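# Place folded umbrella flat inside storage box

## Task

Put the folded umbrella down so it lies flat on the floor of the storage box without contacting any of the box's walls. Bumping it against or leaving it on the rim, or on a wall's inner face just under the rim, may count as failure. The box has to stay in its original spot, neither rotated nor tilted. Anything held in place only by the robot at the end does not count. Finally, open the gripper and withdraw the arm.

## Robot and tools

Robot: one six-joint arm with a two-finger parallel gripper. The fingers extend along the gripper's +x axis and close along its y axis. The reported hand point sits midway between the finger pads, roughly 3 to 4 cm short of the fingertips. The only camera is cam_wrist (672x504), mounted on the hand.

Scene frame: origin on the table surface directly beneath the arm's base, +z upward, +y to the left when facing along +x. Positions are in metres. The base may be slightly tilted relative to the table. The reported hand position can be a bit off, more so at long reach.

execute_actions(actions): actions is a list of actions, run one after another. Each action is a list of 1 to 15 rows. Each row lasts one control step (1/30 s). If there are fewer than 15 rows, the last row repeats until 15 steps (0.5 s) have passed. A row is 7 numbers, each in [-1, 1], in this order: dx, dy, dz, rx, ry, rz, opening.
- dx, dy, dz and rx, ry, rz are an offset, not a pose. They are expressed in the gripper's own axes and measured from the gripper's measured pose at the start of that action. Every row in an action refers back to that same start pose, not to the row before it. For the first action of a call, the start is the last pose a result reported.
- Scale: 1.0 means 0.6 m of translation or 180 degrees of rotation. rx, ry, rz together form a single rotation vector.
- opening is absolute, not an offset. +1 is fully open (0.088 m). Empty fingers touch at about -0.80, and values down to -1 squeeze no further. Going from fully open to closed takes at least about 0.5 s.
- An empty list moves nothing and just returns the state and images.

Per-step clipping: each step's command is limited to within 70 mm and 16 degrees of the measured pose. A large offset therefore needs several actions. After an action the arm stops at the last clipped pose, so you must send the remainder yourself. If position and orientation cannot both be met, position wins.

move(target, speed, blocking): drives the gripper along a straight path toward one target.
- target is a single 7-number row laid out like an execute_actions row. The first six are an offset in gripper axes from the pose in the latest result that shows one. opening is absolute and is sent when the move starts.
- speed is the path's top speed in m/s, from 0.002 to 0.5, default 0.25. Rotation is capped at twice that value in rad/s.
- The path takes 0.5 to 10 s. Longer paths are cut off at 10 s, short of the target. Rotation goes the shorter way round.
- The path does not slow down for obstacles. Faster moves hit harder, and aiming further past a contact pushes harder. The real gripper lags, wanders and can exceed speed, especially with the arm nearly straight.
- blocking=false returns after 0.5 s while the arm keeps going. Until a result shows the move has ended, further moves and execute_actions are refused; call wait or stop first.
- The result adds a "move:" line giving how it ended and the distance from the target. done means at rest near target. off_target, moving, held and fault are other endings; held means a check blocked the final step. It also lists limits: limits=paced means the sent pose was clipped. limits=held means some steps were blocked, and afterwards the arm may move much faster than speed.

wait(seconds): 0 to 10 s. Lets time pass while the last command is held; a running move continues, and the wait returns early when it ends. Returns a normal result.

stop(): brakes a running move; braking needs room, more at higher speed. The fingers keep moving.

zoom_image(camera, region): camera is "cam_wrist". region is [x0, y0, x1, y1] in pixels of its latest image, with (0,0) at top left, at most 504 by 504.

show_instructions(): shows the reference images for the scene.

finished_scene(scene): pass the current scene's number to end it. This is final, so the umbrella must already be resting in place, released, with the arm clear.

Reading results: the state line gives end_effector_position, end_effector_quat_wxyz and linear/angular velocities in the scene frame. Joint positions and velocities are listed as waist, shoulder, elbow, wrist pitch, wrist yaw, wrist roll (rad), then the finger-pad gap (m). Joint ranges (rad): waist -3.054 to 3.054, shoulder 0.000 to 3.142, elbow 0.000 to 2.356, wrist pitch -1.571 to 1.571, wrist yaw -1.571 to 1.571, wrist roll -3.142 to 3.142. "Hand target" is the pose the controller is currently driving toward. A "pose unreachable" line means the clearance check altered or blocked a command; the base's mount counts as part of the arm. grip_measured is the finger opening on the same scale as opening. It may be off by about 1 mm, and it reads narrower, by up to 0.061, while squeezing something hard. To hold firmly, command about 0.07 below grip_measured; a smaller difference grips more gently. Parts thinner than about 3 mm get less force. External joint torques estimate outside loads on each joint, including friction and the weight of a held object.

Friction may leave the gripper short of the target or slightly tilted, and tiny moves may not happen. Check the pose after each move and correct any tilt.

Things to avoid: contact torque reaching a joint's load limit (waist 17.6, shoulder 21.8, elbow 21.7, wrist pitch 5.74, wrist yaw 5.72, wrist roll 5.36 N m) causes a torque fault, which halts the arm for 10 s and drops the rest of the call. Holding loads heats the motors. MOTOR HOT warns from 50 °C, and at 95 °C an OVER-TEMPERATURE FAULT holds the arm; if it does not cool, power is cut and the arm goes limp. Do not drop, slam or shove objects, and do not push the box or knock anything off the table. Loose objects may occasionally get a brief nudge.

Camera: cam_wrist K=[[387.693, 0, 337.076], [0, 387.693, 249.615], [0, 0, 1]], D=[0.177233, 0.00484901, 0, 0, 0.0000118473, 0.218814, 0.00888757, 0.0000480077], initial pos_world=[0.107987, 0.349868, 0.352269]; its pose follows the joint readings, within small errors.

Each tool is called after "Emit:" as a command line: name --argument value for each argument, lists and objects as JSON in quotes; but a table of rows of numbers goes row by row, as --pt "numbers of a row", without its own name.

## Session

Emit:
execute_actions --actions '[]'

Emit:
show_instructions

Scene clock: 0.00 s.
end_effector_position=(+0.3509, +0.2967, +0.1803) grip_measured=+0.829 end_effector_quat_wxyz=(+0.614, -0.417, +0.240, +0.626) end_effector_velocity=(+0.002, -0.001, -0.002) end_effector_angular_velocity=(-0.005, -0.010, +0.001)
Joint positions: [ 0.463  1.91   1.358 -0.5   -0.5   -1.108  0.08 ]
Joint velocities: [-0.002  0.002 -0.002  0.007  0.007 -0.007 -0.   ]
Joint torques (N m, as the arm reports them, + toward a larger angle): no reading
External joint torques (N m, as the arm's controller estimates them; a push from outside toward a larger angle lowers the number): no reading
Motor temperatures (°C, as the motors report them): [26 28 27 26 25 24]
Heat: hottest shoulder 28 °C (+0.0 °C/min).
Hand target: +0.351, +0.297, +0.180; +0.614, -0.417, +0.240, +0.626
camera_calibration (this result's frames):
cam_wrist: T_world_to_cam=[[0.96647, 0.0527583, 0.2513, -0.399133], [0.115405, -0.9635, -0.241556, 0.318735], [0.229383, 0.262458, -0.937283, 0.0880549], [0, 0, 0, 1]] pos_world=[0.328769, 0.305048, 0.259827]

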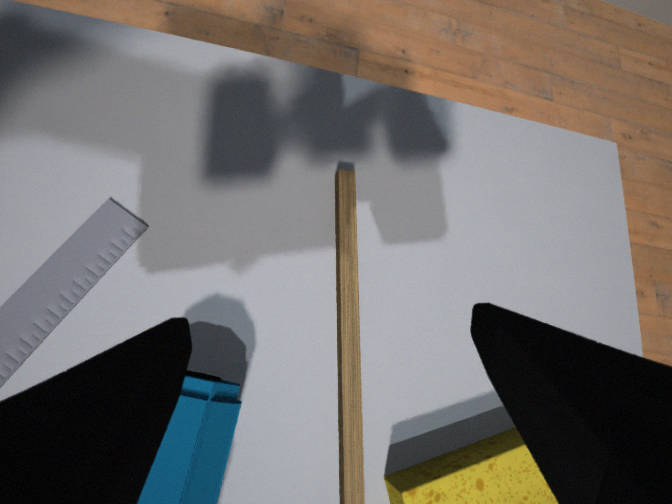

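Reference images for this scene: manual page 1, manual page 2, manual page 3, manual page 4.

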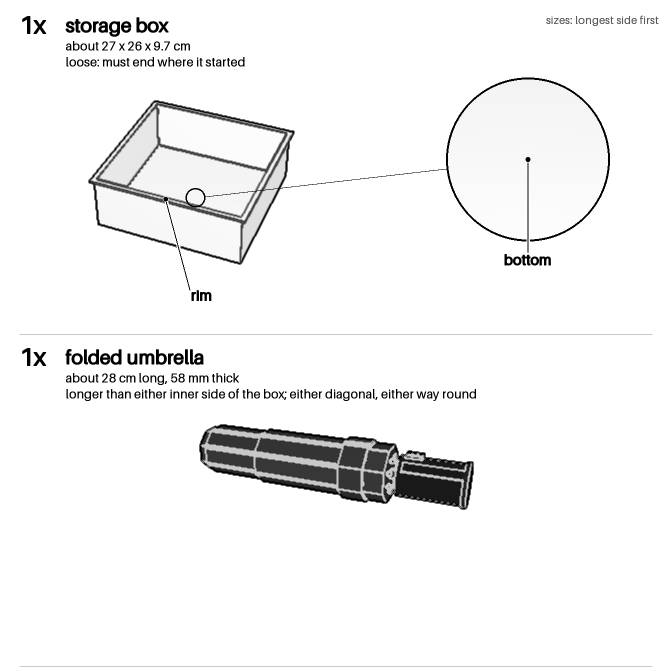

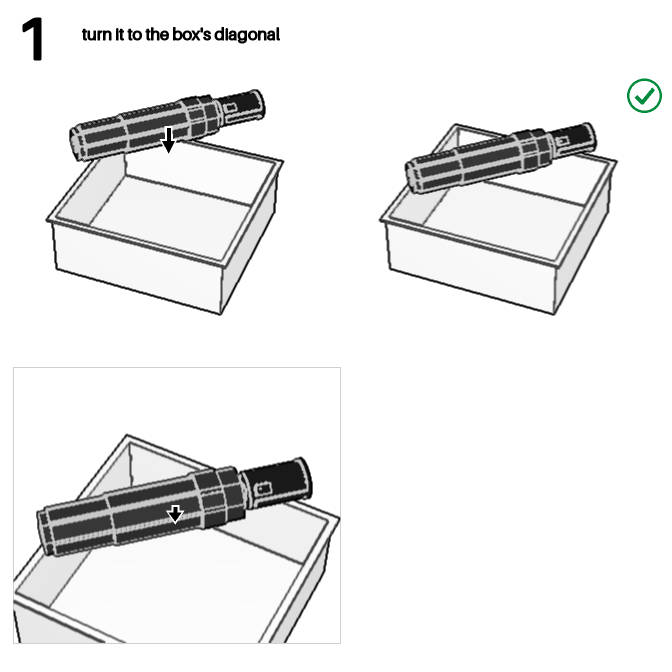

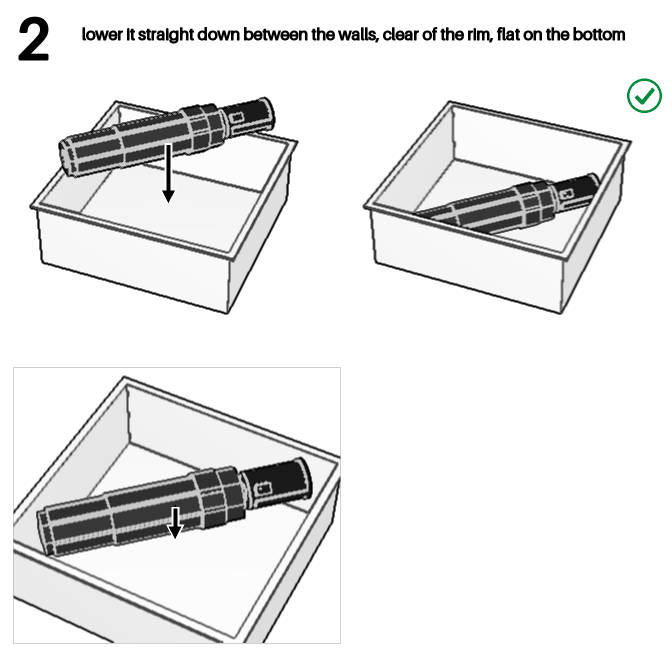

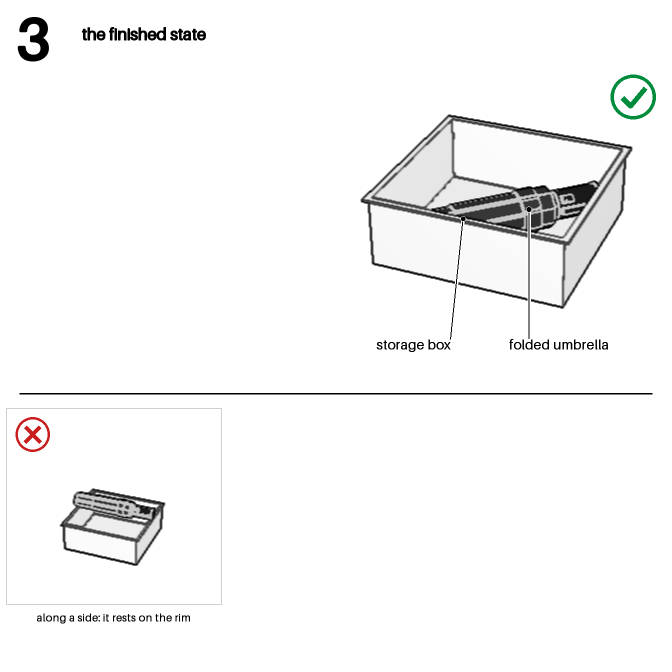

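Emit:
move --target '[-0.487,0.192,-0.074,0.51,0.115,-0.196,1]'

Scene clock: 16.50 s.
end_effector_position=(+0.2195, +0.0785, +0.3631) grip_measured=+0.989 end_effector_quat_wxyz=(+0.812, -0.001, +0.584, +0.003) end_effector_velocity=(-0.001, -0.003, +0.001) end_effector_angular_velocity=(-0.005, -0.000, -0.017)
Joint positions: [ 0.207  1.165  1.412 -1.447  0.018  0.283  0.087]
Joint velocities: [-0.007 -0.002  0.002 -0.007  0.007  0.007 -0.   ]
Joint torques (N m, as the arm reports them, + toward a larger angle): [-0.62 -3.7   7.74  0.54  0.15  0.09]
External joint torques (N m, as the arm's controller estimates them; a push from outside toward a larger angle lowers the number): [-0.39 -0.59  2.09 -0.31  0.08  0.09]
Motor temperatures (°C, as the motors report them): [26 32 28 27 25 24]
Heat: hottest shoulder 32 °C (+14.5 °C/min).
Hand target: +0.220, +0.078, +0.368; +0.816, +0.002, +0.578, +0.001
Off the commanded pose: 0.008 m, 1 deg.
move: done
camera_calibration (this result's frames):
cam_wrist: T_world_to_cam=[[-0.0590779, -0.996581, 0.057751, 0.0711943], [-0.997886, 0.0605274, 0.0236795, 0.235478], [-0.0270941, -0.0562299, -0.99805, 0.450194], [0, 0, 0, 1]] pos_world=[0.251384, 0.0820124, 0.439629]

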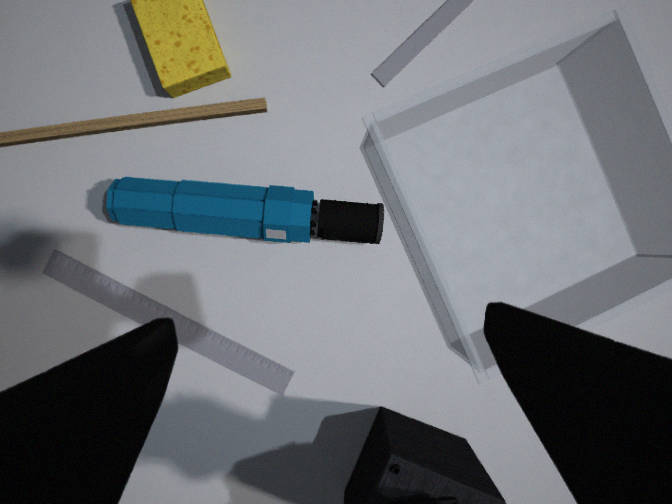

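Emit:
move --target '[0,-0.33,0.05,0,0,0,1]'

Scene clock: 25.97 s.
end_effector_position=(+0.2475, -0.1157, +0.3697) grip_measured=+0.989 end_effector_quat_wxyz=(+0.810, +0.003, +0.586, +0.006) end_effector_velocity=(+0.001, -0.000, -0.002) end_effector_angular_velocity=(+0.009, +0.008, +0.019)
Joint positions: [-0.753  1.455  1.591 -1.484 -0.296 -0.639  0.087]
Joint velocities: [-0.002  0.012  0.002 -0.007 -0.007 -0.022 -0.   ]
Joint torques (N m, as the arm reports them, + toward a larger angle): [-0.77 -3.59  7.49  0.39 -0.24 -0.03]
External joint torques (N m, as the arm's controller estimates them; a push from outside toward a larger angle lowers the number): [-0.31  0.96  1.91 -0.33 -0.06 -0.03]
Motor temperatures (°C, as the motors report them): [26 31 29 27 25 24]
Heat: hottest shoulder 31 °C (+6.9 °C/min).
Hand target: +0.249, -0.118, +0.371; +0.811, +0.004, +0.585, +0.007
Off the commanded pose: 0.005 m, 1 deg.
move: done
camera_calibration (this result's frames):
cam_wrist: T_world_to_cam=[[-0.0589589, -0.997129, 0.0475147, -0.117374], [-0.99775, 0.0603837, 0.0291294, 0.272885], [-0.0319149, -0.0456904, -0.998446, 0.449088], [0, 0, 0, 1]] pos_world=[0.279683, -0.112996, 0.446018]

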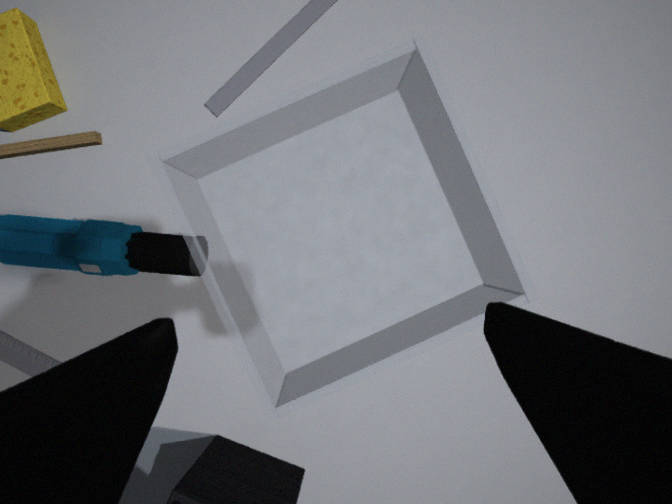

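Emit:
move --target '[0.374,0.448,-0.053,0.525,0.0765,-0.084,1]'

Scene clock: 41.80 s.
end_effector_position=(+0.2841, +0.1499, +0.1513) grip_measured=+0.989 end_effector_quat_wxyz=(+0.480, +0.521, +0.476, -0.521) end_effector_velocity=(-0.005, -0.004, -0.003) end_effector_angular_velocity=(-0.008, +0.031, -0.002)
Joint positions: [ 0.381  1.745  1.148 -0.902 -0.052  2.112  0.087]
Joint velocities: [-0.007  0.007 -0.002 -0.022 -0.007 -0.007 -0.   ]
Joint torques (N m, as the arm reports them, + toward a larger angle): [-0.23 -5.48  6.71  0.22 -0.05  0.11]
External joint torques (N m, as the arm's controller estimates them; a push from outside toward a larger angle lowers the number): [ 0.29  1.4   1.63 -0.02 -0.11  0.11]
Motor temperatures (°C, as the motors report them): [26 31 30 27 25 24]
Heat: hottest shoulder 31 °C (+4.3 °C/min).
Hand target: +0.287, +0.153, +0.150; +0.480, +0.522, +0.477, -0.520
Off the commanded pose: 0.007 m, 1 deg.
move: done
camera_calibration (this result's frames):
cam_wrist: T_world_to_cam=[[-0.989026, 0.128834, 0.0723091, 0.251685], [0.145755, 0.930827, 0.335137, -0.201823], [-0.0241302, 0.341999, -0.93939, 0.175109], [0, 0, 0, 1]] pos_world=[0.282565, 0.0955501, 0.213935]

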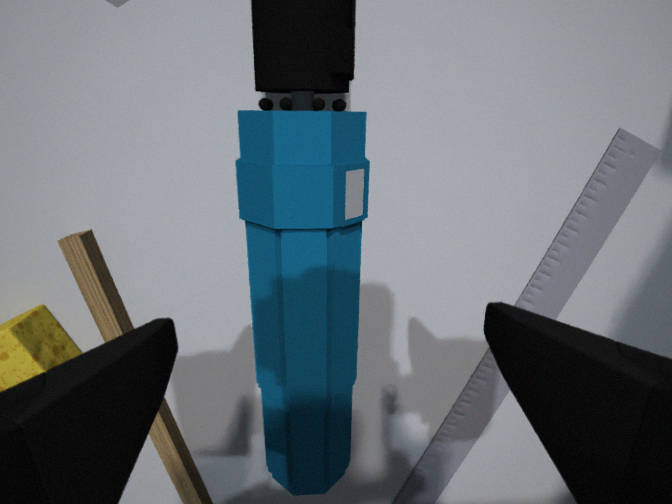

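Emit:
move --target '[0.19,0.008,-0.018,0.008,0,0,1]' --speed 0.1

Emit:
execute_actions --actions '[[[0,0,0,0,0,0,0.2]],[[0,0,0,0,0,0,-0.02]],[[0,0,0,0,0,0,-0.02]]]'

Emit:
move --target '[-0.25,0,-0.01,0,0,0,-0.02]' --speed 0.12

Scene clock: 48.57 s.
end_effector_position=(+0.2951, +0.1622, +0.0436) grip_measured=+0.989 end_effector_quat_wxyz=(+0.475, +0.534, +0.468, -0.521) end_effector_velocity=(-0.003, +0.003, -0.000) end_effector_angular_velocity=(+0.016, +0.017, +0.010)
Joint positions: [ 0.418  2.025  1.038 -0.491 -0.051  2.175  0.087]
Joint velocities: [ 0.002  0.002  0.002 -0.007 -0.022 -0.007 -0.   ]
Joint torques (N m, as the arm reports them, + toward a larger angle): [-0.14 -6.48  3.05  0.2   0.15  0.06]
External joint torques (N m, as the arm's controller estimates them; a push from outside toward a larger angle lowers the number): [ 0.24  1.28 -0.94 -0.08  0.1   0.06]
Motor temperatures (°C, as the motors report them): [26 31 30 27 25 24]
Heat: hottest shoulder 31 °C (+3.7 °C/min).
Hand target: +0.291, +0.160, +0.038; +0.474, +0.527, +0.469, -0.527
Off the commanded pose: 0.008 m, 1 deg.
move: done
camera_calibration (this result's frames):
cam_wrist: T_world_to_cam=[[-0.986454, 0.153151, 0.0587727, 0.264689], [0.164037, 0.923254, 0.347411, -0.183494], [-0.00105594, 0.352346, -0.935869, 0.0613374], [0, 0, 0, 1]] pos_world=[0.291268, 0.107262, 0.105595]

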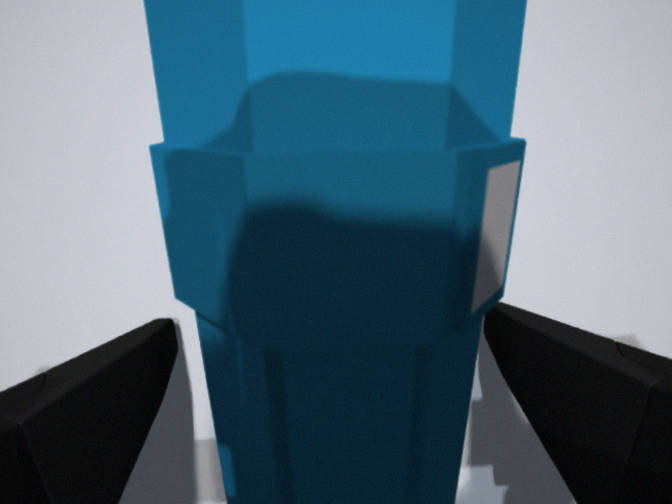

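Scene clock: 50.07 s.
end_effector_position=(+0.2950, +0.1621, +0.0436) grip_measured=+0.051 end_effector_quat_wxyz=(+0.475, +0.533, +0.468, -0.521) end_effector_velocity=(-0.004, -0.002, -0.002) end_effector_angular_velocity=(-0.002, +0.018, +0.004)
Joint positions: [ 0.418  2.025  1.038 -0.491 -0.051  2.175  0.041]
Joint velocities: [-0.002  0.002 -0.007 -0.007 -0.007 -0.007  0.   ]
Joint torques (N m, as the arm reports them, + toward a larger angle): [-0.42 -7.95  4.11  0.1   0.06  0.01]
External joint torques (N m, as the arm's controller estimates them; a push from outside toward a larger angle lowers the number): [ 0.01 -0.34  0.24 -0.16  0.01  0.01]
External joint torques at the end of the 1st action: [ 0.06 -0.14  0.12 -0.19 -0.01  0.01]
External joint torques at the end of the 2nd action: [ 0.11 -0.1   0.   -0.17  0.    0.01]
Motor temperatures (°C, as the motors report them): [26 31 30 27 25 24]
Heat: hottest shoulder 31 °C (+3.6 °C/min).
Hand target: +0.295, +0.162, +0.044; +0.475, +0.533, +0.468, -0.521
Off the commanded pose: 0.000 m, 0 deg.
camera_calibration (this result's frames):
cam_wrist: T_world_to_cam=[[-0.986407, 0.153214, 0.05938, 0.264507], [0.16431, 0.923372, 0.346969, -0.183476], [-0.00166944, 0.352009, -0.935995, 0.0616028], [0, 0, 0, 1]] pos_world=[0.291161, 0.107206, 0.105614]

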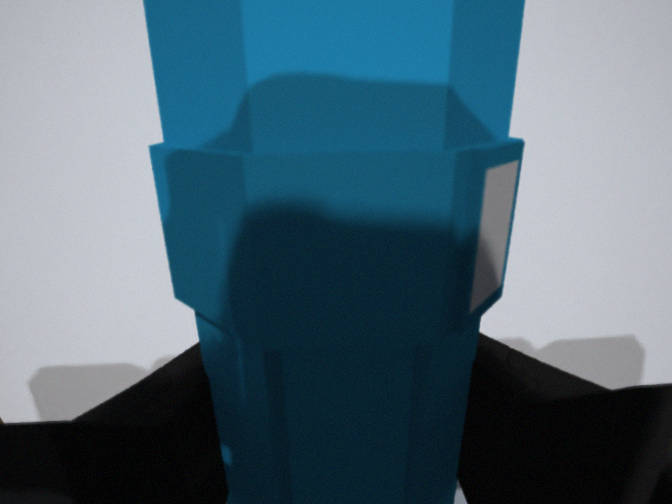

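Scene clock: 51.73 s.
end_effector_position=(+0.2867, +0.1639, +0.1821) grip_measured=+0.051 end_effector_quat_wxyz=(+0.472, +0.521, +0.471, -0.533) end_effector_velocity=(+0.001, -0.001, +0.001) end_effector_angular_velocity=(-0.008, -0.002, -0.010)
Joint positions: [ 0.411  1.748  1.285 -1.053 -0.051  2.166  0.041]
Joint velocities: [-0.002  0.002  0.007 -0.007  0.007  0.007 -0.   ]
Joint torques (N m, as the arm reports them, + toward a larger angle): [-0.76 -9.52  7.78 -0.14  0.02 -0.04]
External joint torques (N m, as the arm's controller estimates them; a push from outside toward a larger angle lowers the number): [-0.31 -2.33  2.43 -0.36 -0.05 -0.04]
Motor temperatures (°C, as the motors report them): [26 31 30 27 25 24]
Heat: hottest shoulder 31 °C (+3.5 °C/min).
Hand target: +0.292, +0.166, +0.193; +0.475, +0.533, +0.468, -0.521
Off the commanded pose: 0.013 m, 2 deg.
move: off_target
camera_calibration (this result's frames):
cam_wrist: T_world_to_cam=[[-0.984017, 0.15465, 0.0882878, 0.241689], [0.175223, 0.92927, 0.3252, -0.232013], [-0.031751, 0.335472, -0.941515, 0.202929], [0, 0, 0, 1]] pos_world=[0.284924, 0.110149, 0.245174]

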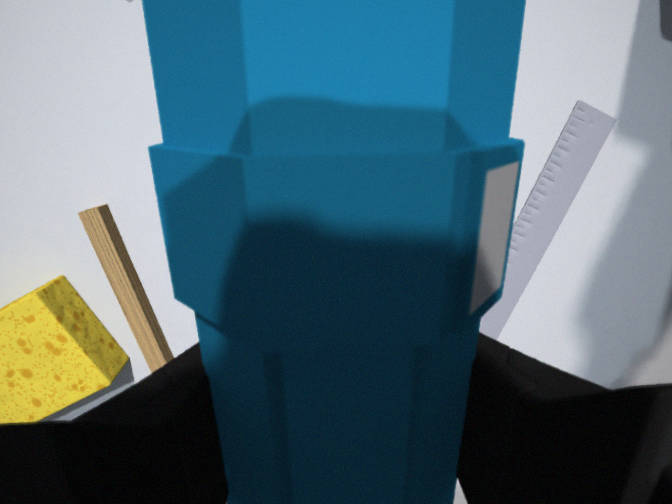

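Emit:
move --target '[-0.025,0.07,0.495,0.087,0,0,-0.02]' --speed 0.15

Scene clock: 59.37 s.
end_effector_position=(+0.2908, -0.1302, +0.1941) grip_measured=+0.051 end_effector_quat_wxyz=(+0.388, +0.578, +0.401, -0.595) end_effector_velocity=(+0.002, +0.000, +0.001) end_effector_angular_velocity=(+0.021, -0.009, -0.001)
Joint positions: [-0.552  1.807  1.307 -1.103 -0.079  1.474  0.041]
Joint velocities: [-0.007  0.007  0.012 -0.007 -0.022 -0.007  0.   ]
Joint torques (N m, as the arm reports them, + toward a larger angle): [-0.9  -6.83  7.8  -0.21 -0.06 -0.04]
External joint torques (N m, as the arm's controller estimates them; a push from outside toward a larger angle lowers the number): [-0.16  0.31  2.4  -0.44 -0.13 -0.04]
Motor temperatures (°C, as the motors report them): [26 33 30 27 25 24]
Heat: hottest shoulder 33 °C (+5.1 °C/min).
Hand target: +0.295, -0.133, +0.198; +0.392, +0.581, +0.398, -0.592
Off the commanded pose: 0.010 m, 1 deg.
move: off_target
camera_calibration (this result's frames):
cam_wrist: T_world_to_cam=[[-0.903806, 0.41474, 0.105482, 0.297312], [0.425359, 0.843581, 0.327783, -0.0476735], [0.0469625, 0.34112, -0.938846, 0.290405], [0, 0, 0, 1]] pos_world=[0.275352, -0.182154, 0.256911]

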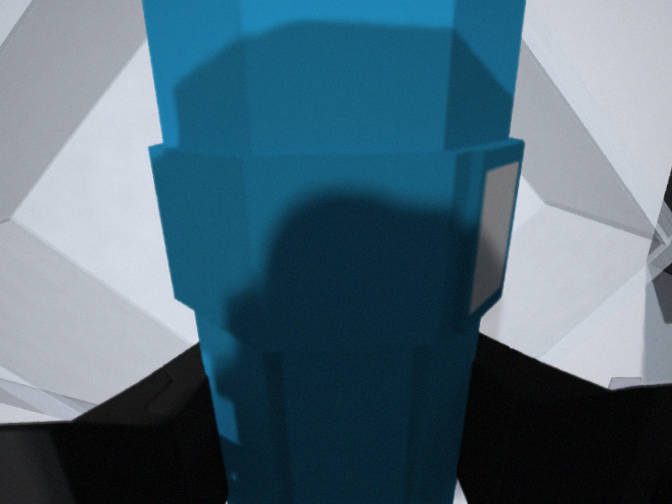

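Emit:
move --target '[0.075,0.028,-0.007,0,0,0.01,-0.02]' --speed 0.06

Scene clock: 69.63 s.
end_effector_position=(+0.3079, -0.1340, +0.1517) grip_measured=+0.051 end_effector_quat_wxyz=(+0.401, +0.585, +0.389, -0.588) end_effector_velocity=(-0.001, +0.001, +0.002) end_effector_angular_velocity=(+0.008, -0.001, +0.005)
Joint positions: [-0.527  1.889  1.237 -0.911 -0.079  1.502  0.041]
Joint velocities: [-0.002 -0.007 -0.002 -0.007 -0.007 -0.007 -0.   ]
Joint torques (N m, as the arm reports them, + toward a larger angle): [-0.51 -7.3   4.69  0.22 -0.03  0.11]
External joint torques (N m, as the arm's controller estimates them; a push from outside toward a larger angle lowers the number): [ 0.24  0.26 -0.5  -0.06 -0.09  0.11]
Motor temperatures (°C, as the motors report them): [26 33 31 27 25 24]
Heat: hottest shoulder 33 °C (+2.0 °C/min).
Hand target: +0.307, -0.133, +0.149; +0.398, +0.584, +0.392, -0.589
Off the commanded pose: 0.004 m, 0 deg.
move: done
camera_calibration (this result's frames):
cam_wrist: T_world_to_cam=[[-0.907355, 0.415057, 0.0665902, 0.325906], [0.412839, 0.850015, 0.327168, -0.0330809], [0.079191, 0.324349, -0.942617, 0.239429], [0, 0, 0, 1]] pos_world=[0.290409, -0.184809, 0.21481]

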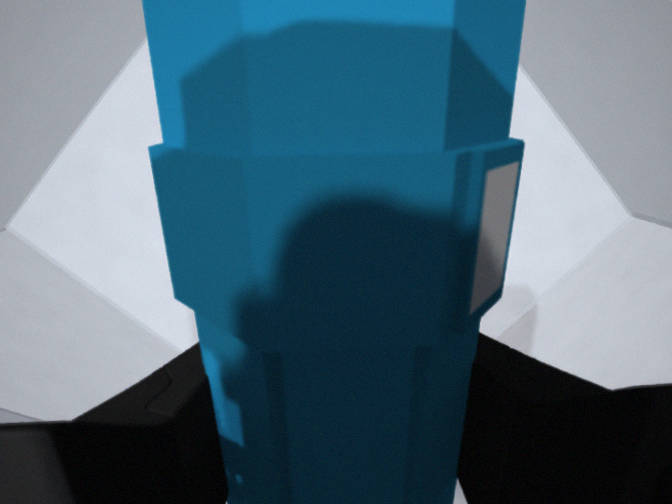

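The midpoint between the corners is at about 320 px, which is well centred. Lowering.

Emit:
move --target '[0.178,-0.005,-0.002,0,0,0,-0.02]' --speed 0.05

Emit:
execute_actions --actions '[[[0,0,0,0,0,0,0.3]],[[0,0,0,0,0,0,1]]]'

Emit:
move --target '[-0.42,0,-0.04,0,-0.1,0,1]' --speed 0.15

Scene clock: 77.40 s.
end_effector_position=(+0.3099, -0.1350, +0.0492) grip_measured=+0.051 end_effector_quat_wxyz=(+0.405, +0.587, +0.386, -0.586) end_effector_velocity=(-0.002, +0.004, +0.001) end_effector_angular_velocity=(+0.023, -0.002, +0.005)
Joint positions: [-0.499  2.109  1.08  -0.519 -0.079  1.529  0.041]
Joint velocities: [-0.002 -0.007 -0.007 -0.007 -0.022 -0.007 -0.   ]
Joint torques (N m, as the arm reports them, + toward a larger angle): [-0.48 -7.12  3.43  0.3   0.08  0.09]
External joint torques (N m, as the arm's controller estimates them; a push from outside toward a larger angle lowers the number): [ 0.28  0.8  -0.69 -0.04  0.02  0.09]
Motor temperatures (°C, as the motors report them): [26 33 30 27 25 24]
Heat: hottest shoulder 33 °C (+1.0 °C/min).
Hand target: +0.307, -0.133, +0.045; +0.401, +0.584, +0.389, -0.588
Off the commanded pose: 0.006 m, 1 deg.
move: done
camera_calibration (this result's frames):
cam_wrist: T_world_to_cam=[[-0.908506, 0.414274, 0.0547067, 0.335748], [0.408255, 0.852037, 0.32766, 0.00216353], [0.0891291, 0.320016, -0.94321, 0.139381], [0, 0, 0, 1]] pos_world=[0.291723, -0.185539, 0.112389]

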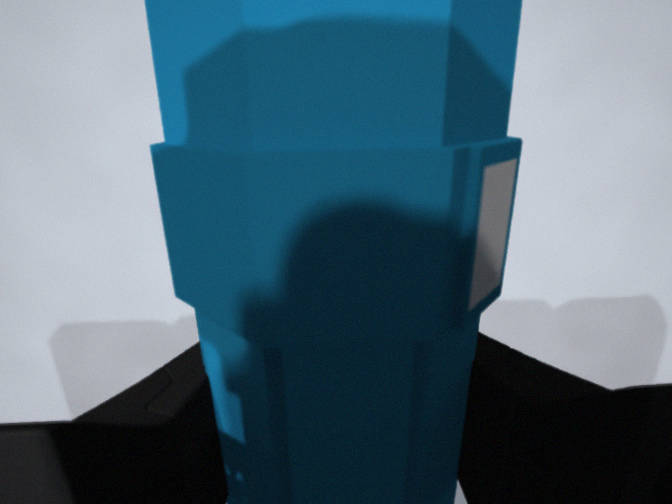

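Scene clock: 78.40 s.
end_effector_position=(+0.3099, -0.1350, +0.0492) grip_measured=+0.985 end_effector_quat_wxyz=(+0.405, +0.587, +0.386, -0.586) end_effector_velocity=(-0.002, +0.003, -0.001) end_effector_angular_velocity=(+0.012, +0.008, -0.006)
Joint positions: [-0.499  2.109  1.08  -0.519 -0.079  1.529  0.087]
Joint velocities: [ 0.002  0.002 -0.002 -0.007 -0.007  0.007  0.002]
Joint torques (N m, as the arm reports them, + toward a larger angle): [-0.73 -8.26  4.34  0.12  0.06  0.01]
External joint torques (N m, as the arm's controller estimates them; a push from outside toward a larger angle lowers the number): [ 0.03 -0.4   0.27 -0.19 -0.01  0.01]
External joint torques at the end of the 1st action: [ 0.12 -0.19  0.16 -0.2  -0.02  0.01]
Motor temperatures (°C, as the motors report them): [26 33 30 27 25 24]
Heat: hottest shoulder 33 °C (+2.0 °C/min).
Hand target: +0.310, -0.135, +0.049; +0.405, +0.587, +0.386, -0.586
Off the commanded pose: 0.000 m, 0 deg.
camera_calibration (this result's frames):
cam_wrist: T_world_to_cam=[[-0.908506, 0.414274, 0.0547067, 0.335748], [0.408255, 0.852037, 0.32766, 0.00216353], [0.0891291, 0.320016, -0.94321, 0.139381], [0, 0, 0, 1]] pos_world=[0.291723, -0.185539, 0.112389]

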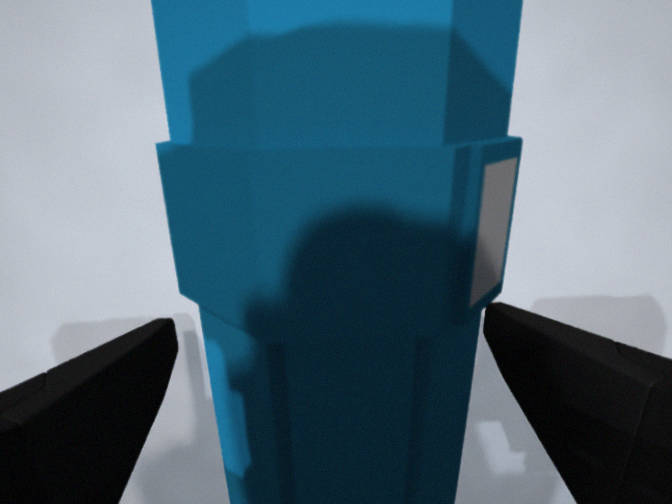

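Scene clock: 80.57 s.
end_effector_position=(+0.3107, -0.1086, +0.2988) grip_measured=+0.989 end_effector_quat_wxyz=(-0.458, -0.487, -0.319, +0.671) end_effector_velocity=(-0.002, +0.003, +0.001) end_effector_angular_velocity=(+0.013, +0.017, +0.008)
Joint positions: [-0.351  1.791  1.699 -1.483  0.237  1.682  0.087]
Joint velocities: [ 0.002  0.002  0.007 -0.022 -0.007 -0.007 -0.   ]
Joint torques (N m, as the arm reports them, + toward a larger angle): [-0.5  -6.97  7.46 -0.15  0.34  0.06]
External joint torques (N m, as the arm's controller estimates them; a push from outside toward a larger angle lowers the number): [ 0.17  0.21  1.99 -0.39  0.07  0.06]
Motor temperatures (°C, as the motors report them): [26 34 30 27 25 24]
Heat: hottest shoulder 34 °C (+3.0 °C/min).
Hand target: +0.313, -0.108, +0.301; -0.461, -0.488, -0.317, +0.670
Off the commanded pose: 0.005 m, 0 deg.
move: done
camera_calibration (this result's frames):
cam_wrist: T_world_to_cam=[[-0.899264, 0.435411, 0.041718, 0.315201], [0.436487, 0.899463, 0.0211025, -0.0144892], [-0.0283356, 0.037186, -0.998907, 0.388663], [0, 0, 0, 1]] pos_world=[0.300787, -0.138663, 0.375395]

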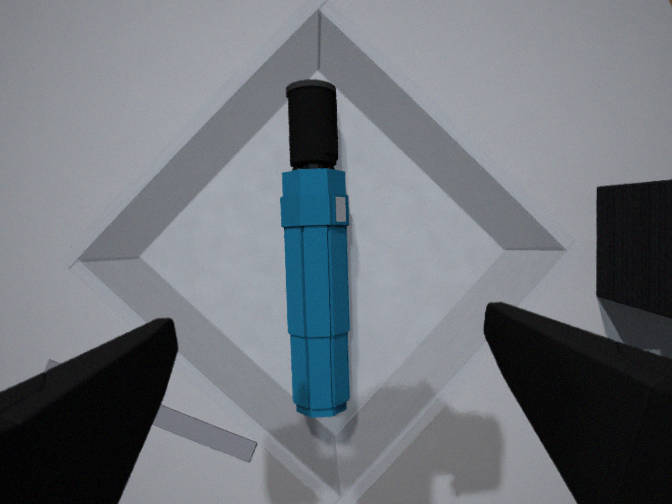

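Emit:
move --target '[0.413,-0.008,-0.088,0,0.1,0,1]' --speed 0.12

Scene clock: 89.27 s.
end_effector_position=(+0.3057, -0.1352, +0.0529) grip_measured=+0.989 end_effector_quat_wxyz=(+0.409, +0.588, +0.382, -0.583) end_effector_velocity=(-0.006, +0.007, -0.005) end_effector_angular_velocity=(+0.035, +0.025, +0.022)
Joint positions: [-0.506  2.081  1.052 -0.507 -0.078  1.523  0.087]
Joint velocities: [ 0.002  0.012 -0.002 -0.022 -0.022 -0.022 -0.   ]
Joint torques (N m, as the arm reports them, + toward a larger angle): [-0.96 -6.38  3.16  0.32 -0.09 -0.08]
External joint torques (N m, as the arm's controller estimates them; a push from outside toward a larger angle lowers the number): [-0.29  1.36 -0.94 -0.01 -0.14 -0.07]
Motor temperatures (°C, as the motors report them): [26 34 31 27 25 24]
Heat: hottest shoulder 34 °C (+3.0 °C/min).
Hand target: +0.301, -0.134, +0.047; +0.402, +0.587, +0.388, -0.586
Off the commanded pose: 0.009 m, 1 deg.
move: off_target
camera_calibration (this result's frames):
cam_wrist: T_world_to_cam=[[-0.909488, 0.413558, 0.0424384, 0.332718], [0.403748, 0.854328, 0.327278, 0.00451685], [0.0990921, 0.31479, -0.943975, 0.139589], [0, 0, 0, 1]] pos_world=[0.286947, -0.185398, 0.11617]

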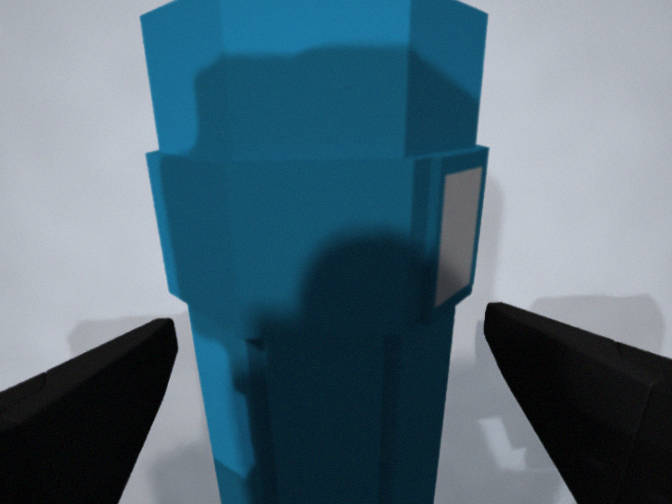

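Emit:
move --target '[0.004,-0.012,0,0,0,0,1]' --speed 0.03

Emit:
execute_actions --actions '[[[0,0,0,0,0,0,0.4]],[[0,0,0,0,0,0,0.05]],[[0,0,0,0,0,0,0.05]],[[0,0,0,0,0,0,0.4]],[[0,0,0,0,0,0,1]]]'

Emit:
move --target '[-0.42,0,-0.04,0,-0.1,0,1]' --speed 0.15

Scene clock: 96.70 s.
end_effector_position=(+0.3005, -0.1332, +0.0483) grip_measured=+0.989 end_effector_quat_wxyz=(+0.407, +0.588, +0.384, -0.584) end_effector_velocity=(+0.001, +0.002, -0.001) end_effector_angular_velocity=(+0.018, -0.011, +0.020)
Joint positions: [-0.506  2.082  1.026 -0.485 -0.078  1.523  0.087]
Joint velocities: [-0.002  0.002 -0.002  0.007 -0.022 -0.022 -0.   ]
Joint torques (N m, as the arm reports them, + toward a larger angle): [-0.74 -9.28  2.99  0.32  0.06 -0.01]
External joint torques (N m, as the arm's controller estimates them; a push from outside toward a larger angle lowers the number): [ 0.   -1.62 -1.05 -0.02  0.    0.  ]
Motor temperatures (°C, as the motors report them): [26 34 30 27 25 24]
Heat: hottest shoulder 34 °C (+3.0 °C/min).
Hand target: +0.299, -0.133, +0.050; +0.409, +0.588, +0.382, -0.583
Off the commanded pose: 0.002 m, 0 deg.
move: done
camera_calibration (this result's frames):
cam_wrist: T_world_to_cam=[[-0.909131, 0.413852, 0.0469924, 0.32702], [0.405457, 0.853532, 0.327242, 0.00584625], [0.0953203, 0.31656, -0.943771, 0.13649], [0, 0, 0, 1]] pos_world=[0.281923, -0.183535, 0.111535]

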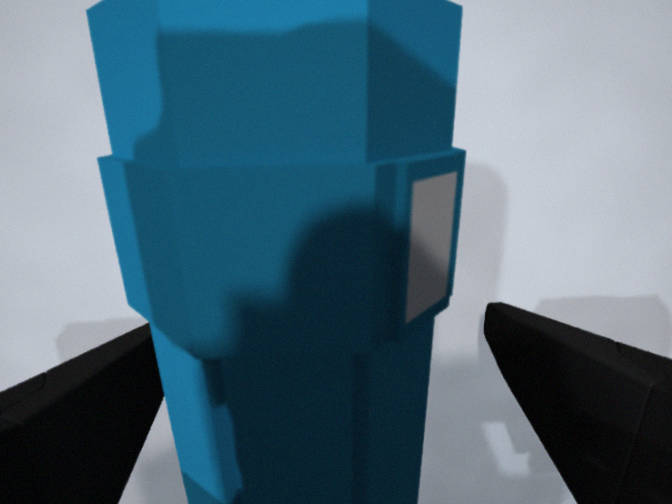

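Scene clock: 99.20 s.
end_effector_position=(+0.3009, -0.1334, +0.0483) grip_measured=+0.985 end_effector_quat_wxyz=(+0.408, +0.588, +0.383, -0.584) end_effector_velocity=(-0.001, +0.005, -0.001) end_effector_angular_velocity=(+0.038, -0.004, +0.005)
Joint positions: [-0.506  2.082  1.026 -0.483 -0.078  1.523  0.087]
Joint velocities: [-0.002  0.002 -0.002 -0.007 -0.037 -0.007  0.002]
Joint torques (N m, as the arm reports them, + toward a larger angle): [-0.66 -7.88  4.13  0.15  0.06  0.02]
External joint torques (N m, as the arm's controller estimates them; a push from outside toward a larger angle lowers the number): [ 0.03 -0.24  0.11 -0.18  0.01  0.03]
External joint torques at the end of the 1st action: [ 0.05 -0.42  0.27 -0.27  0.    0.02]
External joint torques at the end of the 2nd action: [ 0.09 -0.26  0.24 -0.25 -0.01  0.01]
External joint torques at the end of the 3rd action: [ 0.1  -0.19  0.08 -0.2  -0.01  0.01]
External joint torques at the end of the 4th action: [ 0.03 -0.21  0.07 -0.21 -0.01  0.02]
Motor temperatures (°C, as the motors report them): [26 34 30 27 25 24]
Heat: hottest shoulder 34 °C (+3.0 °C/min).
Hand target: +0.301, -0.133, +0.048; +0.408, +0.588, +0.383, -0.584
Off the commanded pose: 0.000 m, 0 deg.
camera_calibration (this result's frames):
cam_wrist: T_world_to_cam=[[-0.909312, 0.413706, 0.0447156, 0.327662], [0.404603, 0.85393, 0.327261, 0.00614473], [0.097206, 0.315674, -0.943875, 0.135847], [0, 0, 0, 1]] pos_world=[0.282255, -0.183686, 0.11156]

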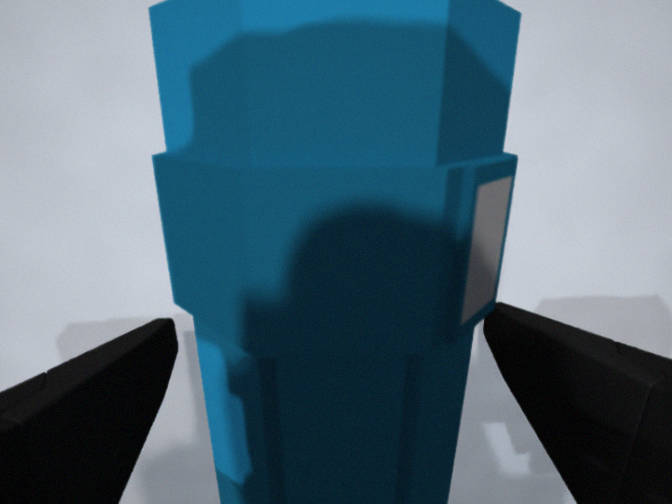

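Scene clock: 101.37 s.
end_effector_position=(+0.2997, -0.1060, +0.2965) grip_measured=+0.989 end_effector_quat_wxyz=(-0.460, -0.488, -0.317, +0.670) end_effector_velocity=(-0.003, +0.001, +0.002) end_effector_angular_velocity=(+0.011, +0.012, +0.003)
Joint positions: [-0.351  1.74   1.627 -1.457  0.239  1.682  0.087]
Joint velocities: [-0.002 -0.002  0.007 -0.022 -0.007 -0.007 -0.   ]
Joint torques (N m, as the arm reports them, + toward a larger angle): [-0.47 -7.    7.45 -0.07  0.32  0.08]
External joint torques (N m, as the arm's controller estimates them; a push from outside toward a larger angle lowers the number): [ 0.21 -0.14  1.93 -0.32  0.05  0.08]
Motor temperatures (°C, as the motors report them): [26 34 30 27 25 24]
Heat: hottest shoulder 34 °C (+3.0 °C/min).
Hand target: +0.302, -0.106, +0.299; -0.464, -0.489, -0.314, +0.669
Off the commanded pose: 0.005 m, 0 deg.
move: done
camera_calibration (this result's frames):
cam_wrist: T_world_to_cam=[[-0.899719, 0.435036, 0.0353451, 0.306302], [0.435855, 0.899797, 0.0198919, -0.0113885], [-0.0231497, 0.0333025, -0.999177, 0.384103], [0, 0, 0, 1]] pos_world=[0.289441, -0.135797, 0.373188]

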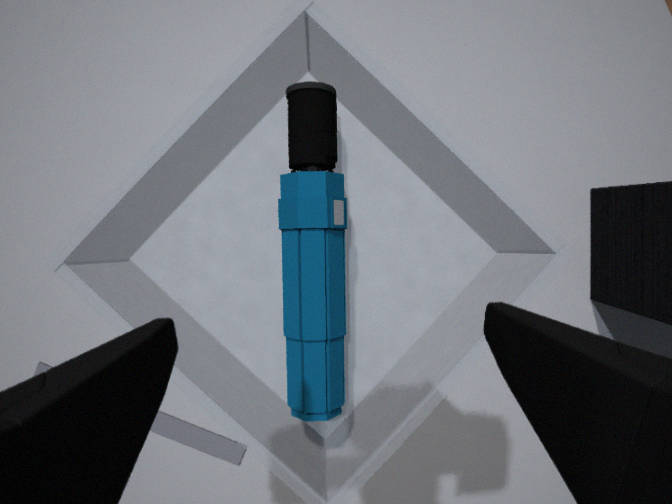

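Emit:
finished_scene --scene 2

The scene is finished: the task was done.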